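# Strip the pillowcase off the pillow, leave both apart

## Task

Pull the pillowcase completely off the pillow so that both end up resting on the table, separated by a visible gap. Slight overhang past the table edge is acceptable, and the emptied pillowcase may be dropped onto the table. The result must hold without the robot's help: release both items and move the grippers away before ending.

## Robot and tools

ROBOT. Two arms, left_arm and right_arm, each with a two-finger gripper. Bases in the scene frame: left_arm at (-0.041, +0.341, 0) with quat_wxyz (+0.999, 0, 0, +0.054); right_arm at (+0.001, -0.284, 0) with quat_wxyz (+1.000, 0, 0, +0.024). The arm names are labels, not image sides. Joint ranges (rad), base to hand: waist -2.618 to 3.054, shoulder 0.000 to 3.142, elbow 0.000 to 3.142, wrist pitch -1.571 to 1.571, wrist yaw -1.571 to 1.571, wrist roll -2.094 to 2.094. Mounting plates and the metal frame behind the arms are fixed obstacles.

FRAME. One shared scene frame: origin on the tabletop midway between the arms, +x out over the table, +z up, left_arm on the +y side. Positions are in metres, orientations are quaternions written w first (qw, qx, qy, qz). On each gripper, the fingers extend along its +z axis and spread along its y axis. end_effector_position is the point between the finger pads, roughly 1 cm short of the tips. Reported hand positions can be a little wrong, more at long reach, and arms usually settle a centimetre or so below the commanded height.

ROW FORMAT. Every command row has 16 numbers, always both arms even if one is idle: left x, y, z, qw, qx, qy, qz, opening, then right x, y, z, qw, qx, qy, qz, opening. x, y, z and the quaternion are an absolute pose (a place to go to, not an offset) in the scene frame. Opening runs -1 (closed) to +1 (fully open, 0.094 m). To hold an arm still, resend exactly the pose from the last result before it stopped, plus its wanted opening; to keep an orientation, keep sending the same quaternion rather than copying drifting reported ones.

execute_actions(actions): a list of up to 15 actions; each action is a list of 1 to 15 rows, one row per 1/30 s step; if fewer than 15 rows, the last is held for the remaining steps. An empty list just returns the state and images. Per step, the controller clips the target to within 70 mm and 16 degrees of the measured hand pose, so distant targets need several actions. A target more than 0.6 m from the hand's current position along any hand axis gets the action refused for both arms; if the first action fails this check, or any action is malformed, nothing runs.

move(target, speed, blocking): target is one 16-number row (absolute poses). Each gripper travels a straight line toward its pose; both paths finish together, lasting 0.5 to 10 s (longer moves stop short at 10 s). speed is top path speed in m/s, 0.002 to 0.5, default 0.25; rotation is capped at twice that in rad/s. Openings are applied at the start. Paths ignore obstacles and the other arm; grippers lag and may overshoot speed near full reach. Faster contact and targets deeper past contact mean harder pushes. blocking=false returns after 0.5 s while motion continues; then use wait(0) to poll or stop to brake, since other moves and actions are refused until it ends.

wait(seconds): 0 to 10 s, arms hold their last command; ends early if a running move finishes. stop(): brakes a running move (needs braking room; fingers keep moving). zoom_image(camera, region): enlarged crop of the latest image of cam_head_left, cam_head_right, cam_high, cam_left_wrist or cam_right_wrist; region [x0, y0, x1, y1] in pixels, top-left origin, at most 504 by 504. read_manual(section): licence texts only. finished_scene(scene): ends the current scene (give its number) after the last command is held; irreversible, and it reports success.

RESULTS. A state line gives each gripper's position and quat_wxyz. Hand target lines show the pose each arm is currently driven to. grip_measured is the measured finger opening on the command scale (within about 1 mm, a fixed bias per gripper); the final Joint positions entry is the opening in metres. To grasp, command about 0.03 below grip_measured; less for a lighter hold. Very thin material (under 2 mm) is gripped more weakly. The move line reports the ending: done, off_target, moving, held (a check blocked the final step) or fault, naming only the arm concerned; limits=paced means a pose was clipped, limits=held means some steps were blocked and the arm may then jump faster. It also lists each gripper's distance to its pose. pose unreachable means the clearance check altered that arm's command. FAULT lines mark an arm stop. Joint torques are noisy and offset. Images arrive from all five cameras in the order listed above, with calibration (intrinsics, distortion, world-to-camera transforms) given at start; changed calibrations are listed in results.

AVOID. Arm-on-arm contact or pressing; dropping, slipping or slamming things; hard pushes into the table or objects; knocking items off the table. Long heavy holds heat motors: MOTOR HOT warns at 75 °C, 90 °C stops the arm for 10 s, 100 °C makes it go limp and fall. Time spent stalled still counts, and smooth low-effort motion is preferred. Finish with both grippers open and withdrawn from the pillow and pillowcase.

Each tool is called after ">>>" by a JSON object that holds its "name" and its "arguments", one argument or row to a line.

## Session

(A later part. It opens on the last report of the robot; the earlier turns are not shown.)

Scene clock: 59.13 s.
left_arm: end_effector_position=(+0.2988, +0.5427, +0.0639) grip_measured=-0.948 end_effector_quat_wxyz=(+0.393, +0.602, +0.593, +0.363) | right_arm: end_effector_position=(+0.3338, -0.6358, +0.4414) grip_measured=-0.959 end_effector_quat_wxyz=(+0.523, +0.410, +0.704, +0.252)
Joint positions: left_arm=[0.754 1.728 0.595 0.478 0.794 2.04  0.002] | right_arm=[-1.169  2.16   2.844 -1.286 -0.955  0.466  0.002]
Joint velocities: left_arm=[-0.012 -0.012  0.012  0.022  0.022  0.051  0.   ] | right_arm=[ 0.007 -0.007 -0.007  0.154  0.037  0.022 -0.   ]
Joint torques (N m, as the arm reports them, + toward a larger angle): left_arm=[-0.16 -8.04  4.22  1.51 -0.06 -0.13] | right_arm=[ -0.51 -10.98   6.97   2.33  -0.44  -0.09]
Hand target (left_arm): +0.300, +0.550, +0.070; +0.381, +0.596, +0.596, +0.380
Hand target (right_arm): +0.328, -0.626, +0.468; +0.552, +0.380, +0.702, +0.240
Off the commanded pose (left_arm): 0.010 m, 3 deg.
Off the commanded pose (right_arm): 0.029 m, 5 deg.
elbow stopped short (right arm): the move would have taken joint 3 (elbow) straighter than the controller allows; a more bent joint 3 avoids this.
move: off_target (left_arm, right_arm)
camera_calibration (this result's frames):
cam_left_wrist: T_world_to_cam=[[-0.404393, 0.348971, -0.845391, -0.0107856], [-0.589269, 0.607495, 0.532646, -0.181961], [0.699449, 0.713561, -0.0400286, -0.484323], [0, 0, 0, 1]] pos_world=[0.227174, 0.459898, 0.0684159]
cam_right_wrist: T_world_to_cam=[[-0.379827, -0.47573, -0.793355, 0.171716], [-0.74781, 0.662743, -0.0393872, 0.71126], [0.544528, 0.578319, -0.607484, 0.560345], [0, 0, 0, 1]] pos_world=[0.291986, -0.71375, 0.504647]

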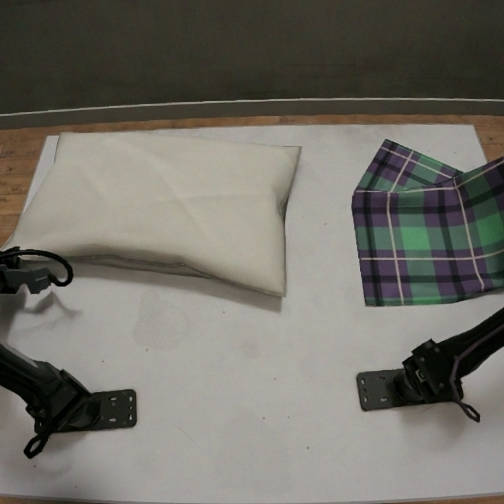

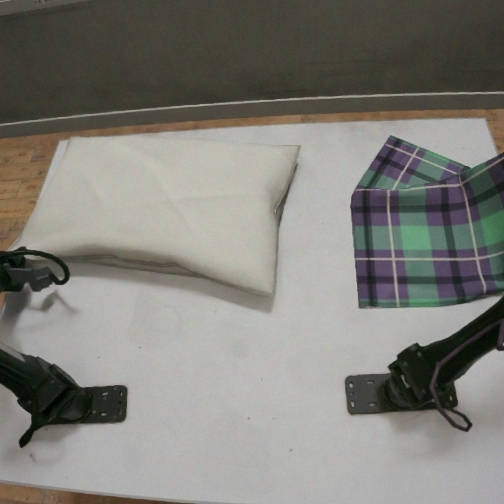

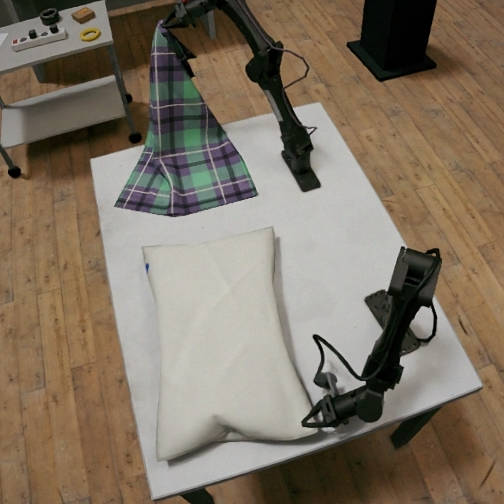

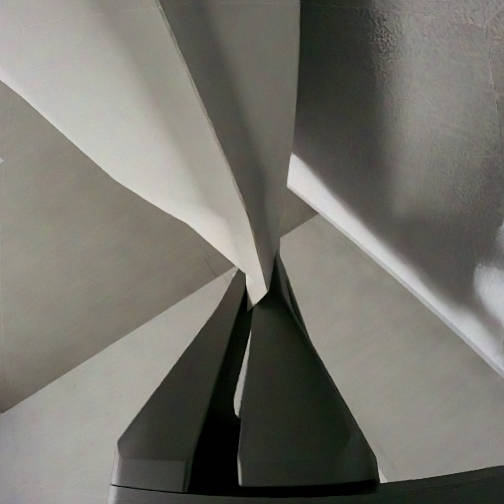

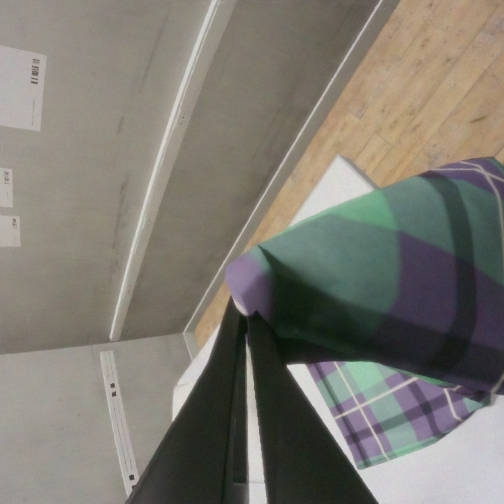

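>>> {"name": "move", "arguments": {
  "target": [0.30,0.55,0.07,0.38,0.596,0.596,0.38,0.3,0.40,-0.40,0.36,0.3,0,0.95,0,-1],
  "speed": 0.25
}}

>>> {"name": "move", "arguments": {
  "target": [0.20,0.50,0.12,0.38,0.596,0.596,0.38,0.3,0.42,-0.23,0.07,0.1,0,1,0,-1],
  "speed": 0.2
}}

>>> {"name": "move", "arguments": {
  "target": [0.20,0.50,0.12,0.38,0.596,0.596,0.38,0.3,0.42,-0.23,0.07,0.1,0,1,0,0.5]
}}

>>> {"name": "move", "arguments": {
  "target": [0.20,0.50,0.12,0.38,0.596,0.596,0.38,0.3,0.37,-0.23,0.25,0.3,0,0.95,0,0.5]
}}

Scene clock: 63.23 s.
left_arm: end_effector_position=(+0.2989, +0.5501, +0.0638) grip_measured=+0.297 end_effector_quat_wxyz=(+0.378, +0.599, +0.598, +0.375) | right_arm: end_effector_position=(+0.4069, -0.4058, +0.3475) grip_measured=-0.959 end_effector_quat_wxyz=(+0.309, +0.009, +0.951, +0.009)
Joint positions: left_arm=[0.754 1.728 0.595 0.495 0.757 2.039 0.061] | right_arm=[-0.441  1.94   2.526 -1.569 -0.238 -0.304  0.002]
Joint velocities: left_arm=[ 0.022  0.017  0.017 -0.037  0.066 -0.007 -0.001] | right_arm=[-0.017 -0.007 -0.002 -0.007 -0.022  0.007 -0.   ]
Joint torques (N m, as the arm reports them, + toward a larger angle): left_arm=[-0.22 -7.98  4.25  1.39  0.27 -0.12] | right_arm=[  0.25 -10.08   4.15   1.76  -0.06  -0.06]
Hand target (left_arm): +0.300, +0.550, +0.070; +0.380, +0.596, +0.596, +0.380
Hand target (right_arm): +0.398, -0.401, +0.358; +0.318, +0.003, +0.948, +0.002
Off the commanded pose (left_arm): 0.006 m, 1 deg.
Off the commanded pose (right_arm): 0.015 m, 2 deg.
joint sent to its limit (right arm) — the command would take joint 4 (wrist pitch) past its lower limit, so that joint was sent only as far as its limit.
move: off_target (right_arm)
camera_calibration (this result's frames):
cam_left_wrist: T_world_to_cam=[[-0.41982, 0.35921, -0.833498, -0.0151554], [-0.603791, 0.575116, 0.551976, -0.165415], [0.677633, 0.73499, -0.0245572, -0.495979], [0, 0, 0, 1]] pos_world=[0.229853, 0.465116, 0.0664934]
cam_right_wrist: T_world_to_cam=[[-0.100374, -0.994916, -0.00815448, -0.362784], [-0.972943, 0.0964368, 0.209959, 0.38497], [-0.208105, 0.0290084, -0.977676, 0.542554], [0, 0, 0, 1]] pos_world=[0.451048, -0.413803, 0.446656]

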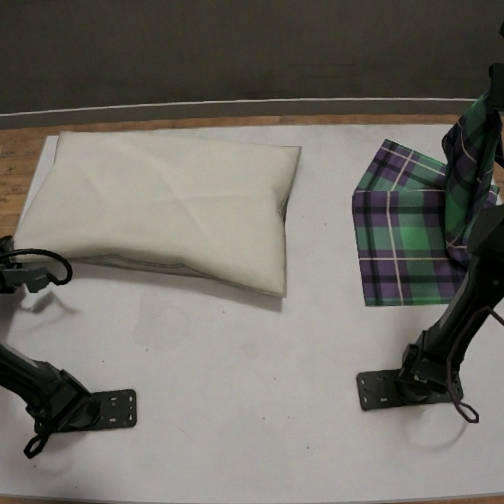

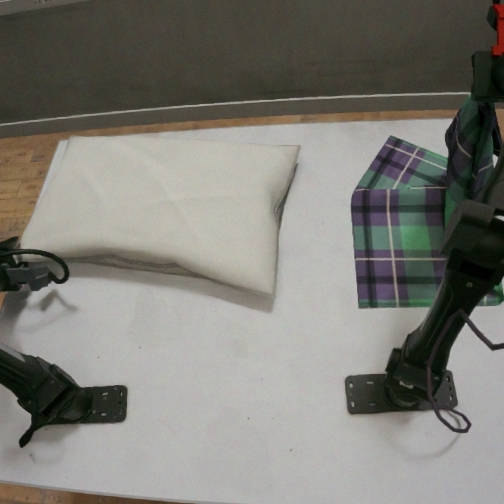

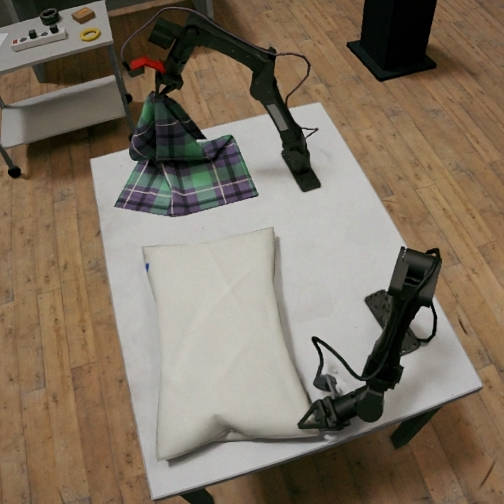

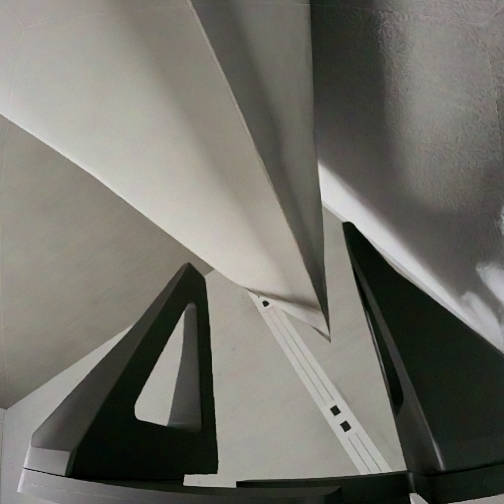

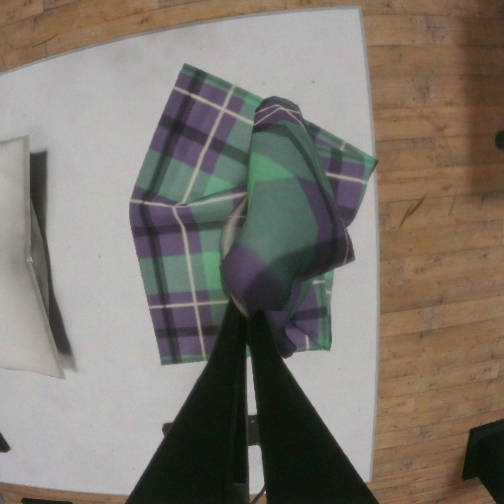

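Scene clock: 65.47 s.
left_arm: end_effector_position=(+0.2031, +0.5076, +0.1250) grip_measured=+0.297 end_effector_quat_wxyz=(+0.377, +0.555, +0.616, +0.413) | right_arm: end_effector_position=(+0.4170, -0.2297, +0.0709) grip_measured=-0.959 end_effector_quat_wxyz=(+0.090, -0.001, +0.996, +0.010)
Joint positions: left_arm=[0.975 1.052 0.339 0.083 0.884 2.078 0.061] | right_arm=[ 0.081  1.986  1.567 -0.971  0.003  0.127  0.002]
Joint velocities: left_arm=[ 0.002 -0.027 -0.012 -0.095 -0.022 -0.007 -0.   ] | right_arm=[-0.002 -0.002  0.007  0.037  0.022 -0.007  0.   ]
Joint torques (N m, as the arm reports them, + toward a larger angle): left_arm=[ 0.73 -3.61  4.21  1.13  0.44  0.01] | right_arm=[ 0.18 -9.08  6.21  1.23  0.15  0.02]
Hand target (left_arm): +0.199, +0.501, +0.122; +0.385, +0.552, +0.619, +0.405
Hand target (right_arm): +0.420, -0.231, +0.070; +0.097, +0.002, +0.995, +0.005
Off the commanded pose (left_arm): 0.010 m, 6 deg.
Off the commanded pose (right_arm): 0.003 m, 2 deg.
joint sent to its limit (left arm) — the command would take joint 6 (wrist roll) past its upper limit, so that joint was sent only as far as its limit.
move: off_target (left_arm)
camera_calibration (this result's frames):
cam_left_wrist: T_world_to_cam=[[-0.399618, 0.31632, -0.860376, 0.0318893], [-0.694139, 0.508611, 0.509398, -0.175255], [0.59873, 0.800785, 0.0163196, -0.420797], [0, 0, 0, 1]] pos_world=[0.143036, 0.416017, 0.123578]
cam_right_wrist: T_world_to_cam=[[-0.0717293, -0.996942, 0.0310149, -0.204095], [-0.787391, 0.0756851, 0.61179, 0.325253], [-0.612266, 0.0194624, -0.790412, 0.422187], [0, 0, 0, 1]] pos_world=[0.499953, -0.236304, 0.141045]

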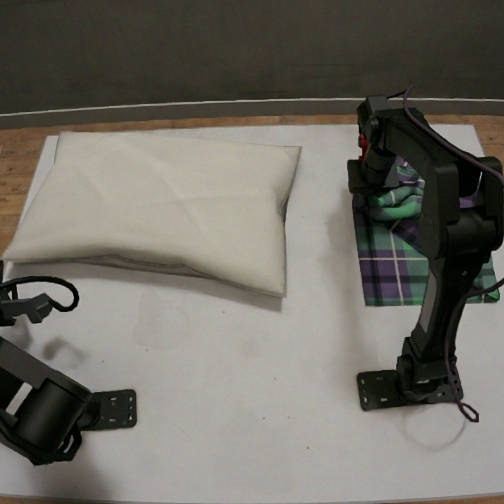

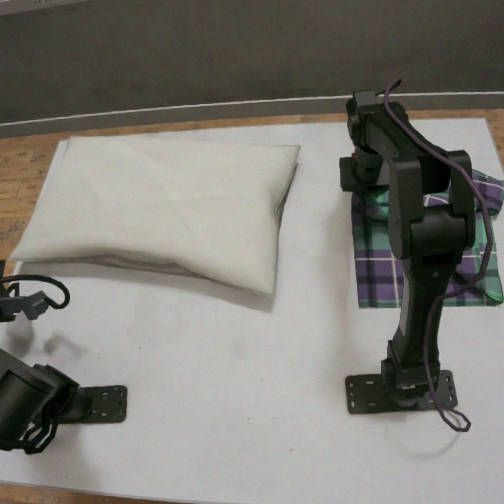

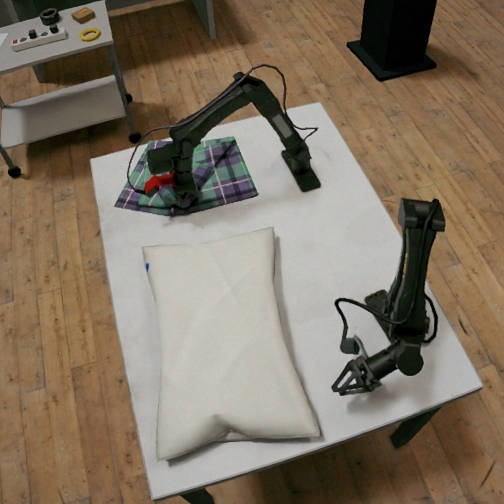

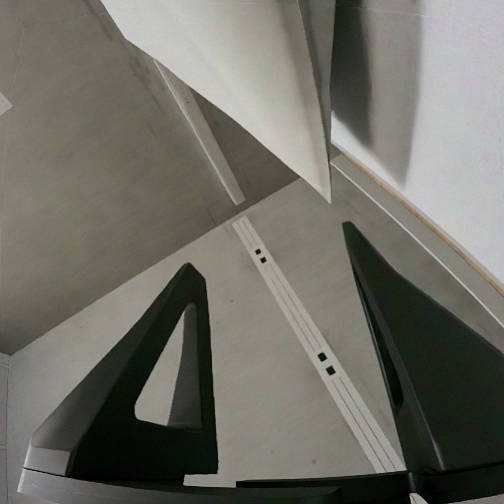

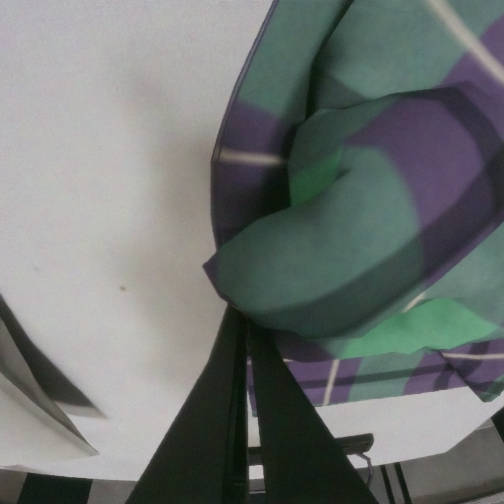

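Scene clock: 66.17 s.
left_arm: end_effector_position=(+0.2030, +0.5077, +0.1249) grip_measured=+0.297 end_effector_quat_wxyz=(+0.377, +0.555, +0.616, +0.413) | right_arm: end_effector_position=(+0.4186, -0.2314, +0.0712) grip_measured=+0.499 end_effector_quat_wxyz=(+0.093, +0.001, +0.996, +0.005)
Joint positions: left_arm=[0.975 1.052 0.339 0.082 0.883 2.078 0.061] | right_arm=[ 0.081  1.986  1.567 -0.966  0.014  0.129  0.07 ]
Joint velocities: left_arm=[-0.012  0.007 -0.012  0.051  0.051  0.022 -0.   ] | right_arm=[ 0.012 -0.017 -0.007  0.095  0.022  0.007 -0.   ]
Joint torques (N m, as the arm reports them, + toward a larger angle): left_arm=[-0.15 -3.09  4.12  1.15  0.38  0.01] | right_arm=[ 0.66 -9.39  5.6   1.28  0.15  0.02]
Hand target (left_arm): +0.201, +0.500, +0.120; +0.384, +0.555, +0.618, +0.403
Hand target (right_arm): +0.420, -0.230, +0.070; +0.099, -0.000, +0.995, +0.000
Off the commanded pose (left_arm): 0.010 m, 6 deg.
Off the commanded pose (right_arm): 0.002 m, 1 deg.
joint sent to its limit (left arm) — the command would take joint 6 (wrist roll) past its upper limit, so that joint was sent only as far as its limit.
move: off_target (left_arm)
camera_calibration (this result's frames):
cam_left_wrist: T_world_to_cam=[[-0.400308, 0.315965, -0.860186, 0.0320367], [-0.694158, 0.508248, 0.509733, -0.175127], [0.598245, 0.801156, 0.0158738, -0.420859], [0, 0, 0, 1]] pos_world=[0.143036, 0.416059, 0.123506]
cam_right_wrist: T_world_to_cam=[[-0.0761611, -0.996303, 0.0397364, -0.204309], [-0.791304, 0.0846413, 0.605536, 0.330653], [-0.606661, 0.0146748, -0.794825, 0.420293], [0, 0, 0, 1]] pos_world=[0.501062, -0.237709, 0.141956]

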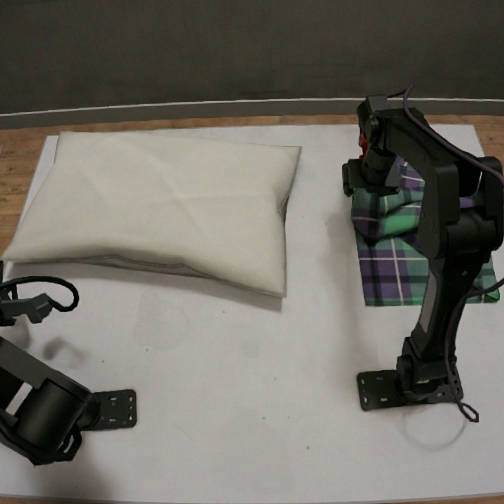

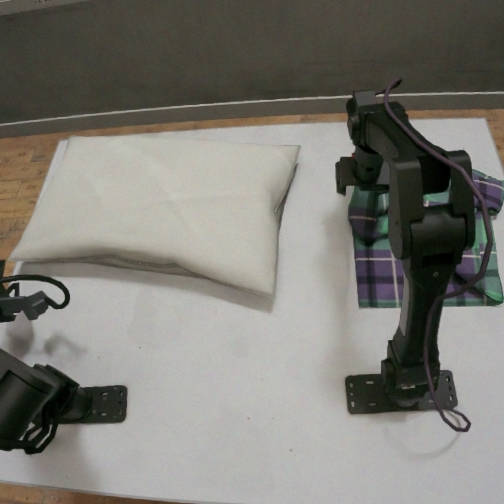

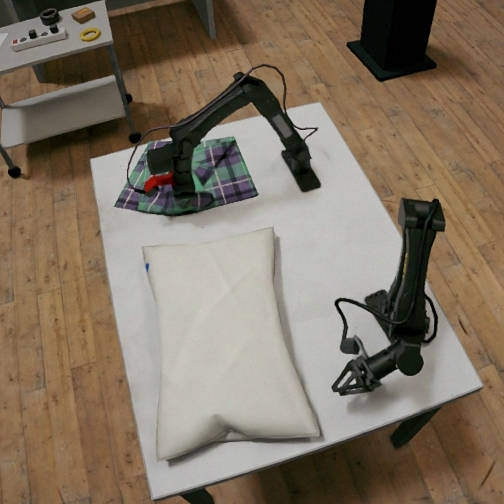

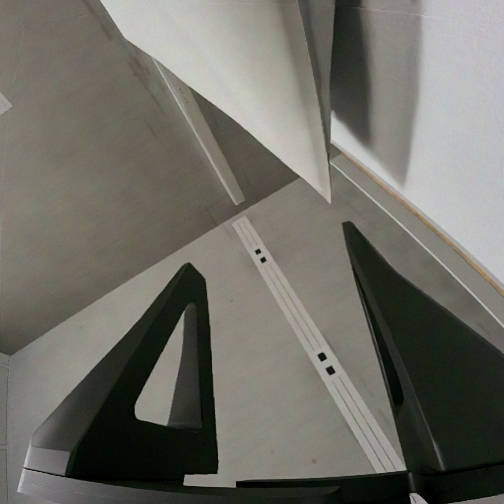

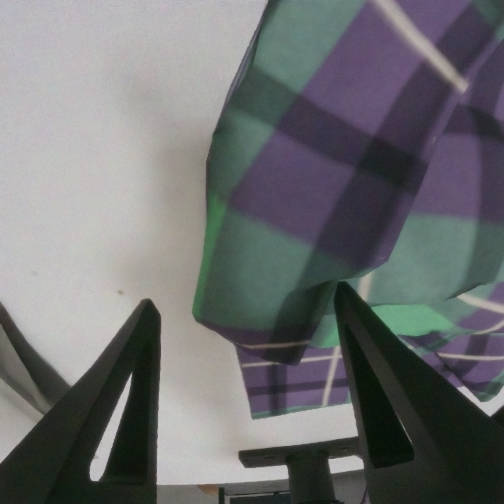

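Scene clock: 67.53 s.
left_arm: end_effector_position=(+0.2029, +0.5079, +0.1248) grip_measured=+0.297 end_effector_quat_wxyz=(+0.377, +0.555, +0.616, +0.413) | right_arm: end_effector_position=(+0.3703, -0.2311, +0.2374) grip_measured=+0.499 end_effector_quat_wxyz=(+0.289, -0.003, +0.957, +0.000)
Joint positions: left_arm=[0.975 1.052 0.339 0.082 0.882 2.078 0.061] | right_arm=[ 0.14   1.468  1.483 -1.008  0.1    0.15   0.07 ]
Joint velocities: left_arm=[-0.007  0.002 -0.012 -0.051  0.007  0.022  0.   ] | right_arm=[-0.002  0.002 -0.002  0.037  0.037 -0.037 -0.   ]
Joint torques (N m, as the arm reports them, + toward a larger angle): left_arm=[-0.14 -3.09  4.13  1.15  0.39  0.01] | right_arm=[ 0.69 -6.47  8.78  1.65  0.2   0.01]
Hand target (left_arm): +0.201, +0.500, +0.120; +0.384, +0.555, +0.618, +0.403
Hand target (right_arm): +0.368, -0.231, +0.249; +0.301, -0.002, +0.954, -0.002
Off the commanded pose (left_arm): 0.010 m, 7 deg.
Off the commanded pose (right_arm): 0.013 m, 2 deg.
joint sent to its limit (left arm) — the command would take joint 6 (wrist roll) past its upper limit, so that joint was sent only as far as its limit.
move: off_target (left_arm, right_arm)
camera_calibration (this result's frames):
cam_left_wrist: T_world_to_cam=[[-0.401113, 0.315866, -0.859847, 0.0320511], [-0.694324, 0.507445, 0.510308, -0.174836], [0.597514, 0.801703, 0.015771, -0.42108], [0, 0, 0, 1]] pos_world=[0.143065, 0.416177, 0.12342]
cam_right_wrist: T_world_to_cam=[[-0.0822783, -0.996442, 0.0182671, -0.206964], [-0.964648, 0.0842309, 0.249718, 0.340297], [-0.250368, 0.00292501, -0.968146, 0.429526], [0, 0, 0, 1]] pos_world=[0.418778, -0.236147, 0.334646]

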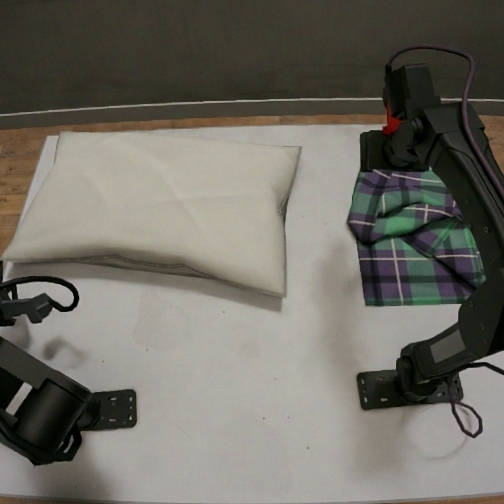

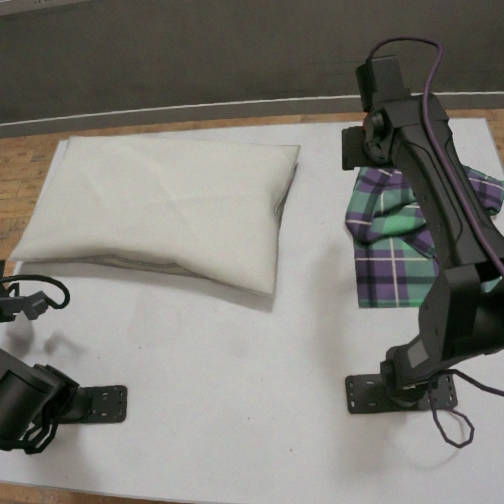

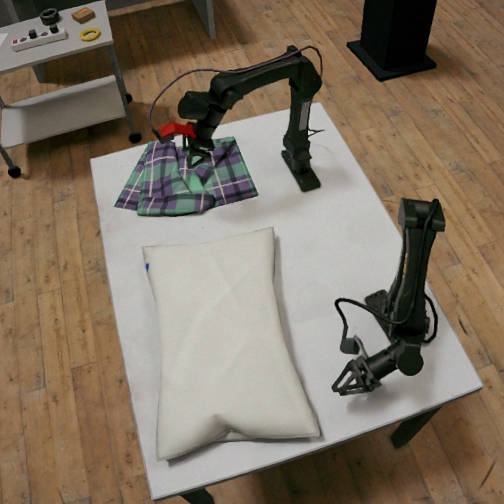

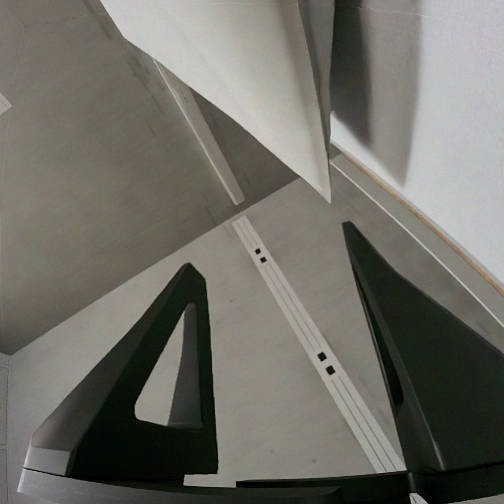

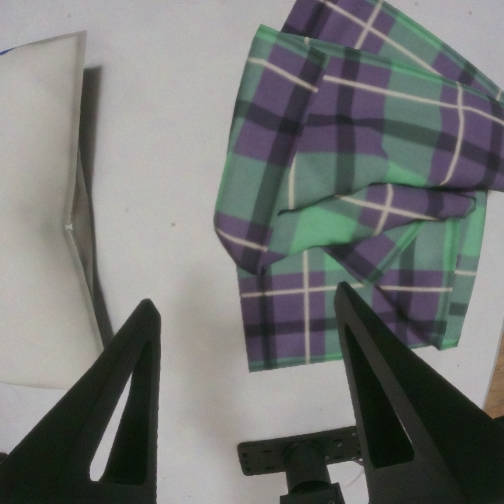

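>>> {"name": "finished_scene", "arguments": {
  "scene": 2
}}

The scene is finished: the task was done.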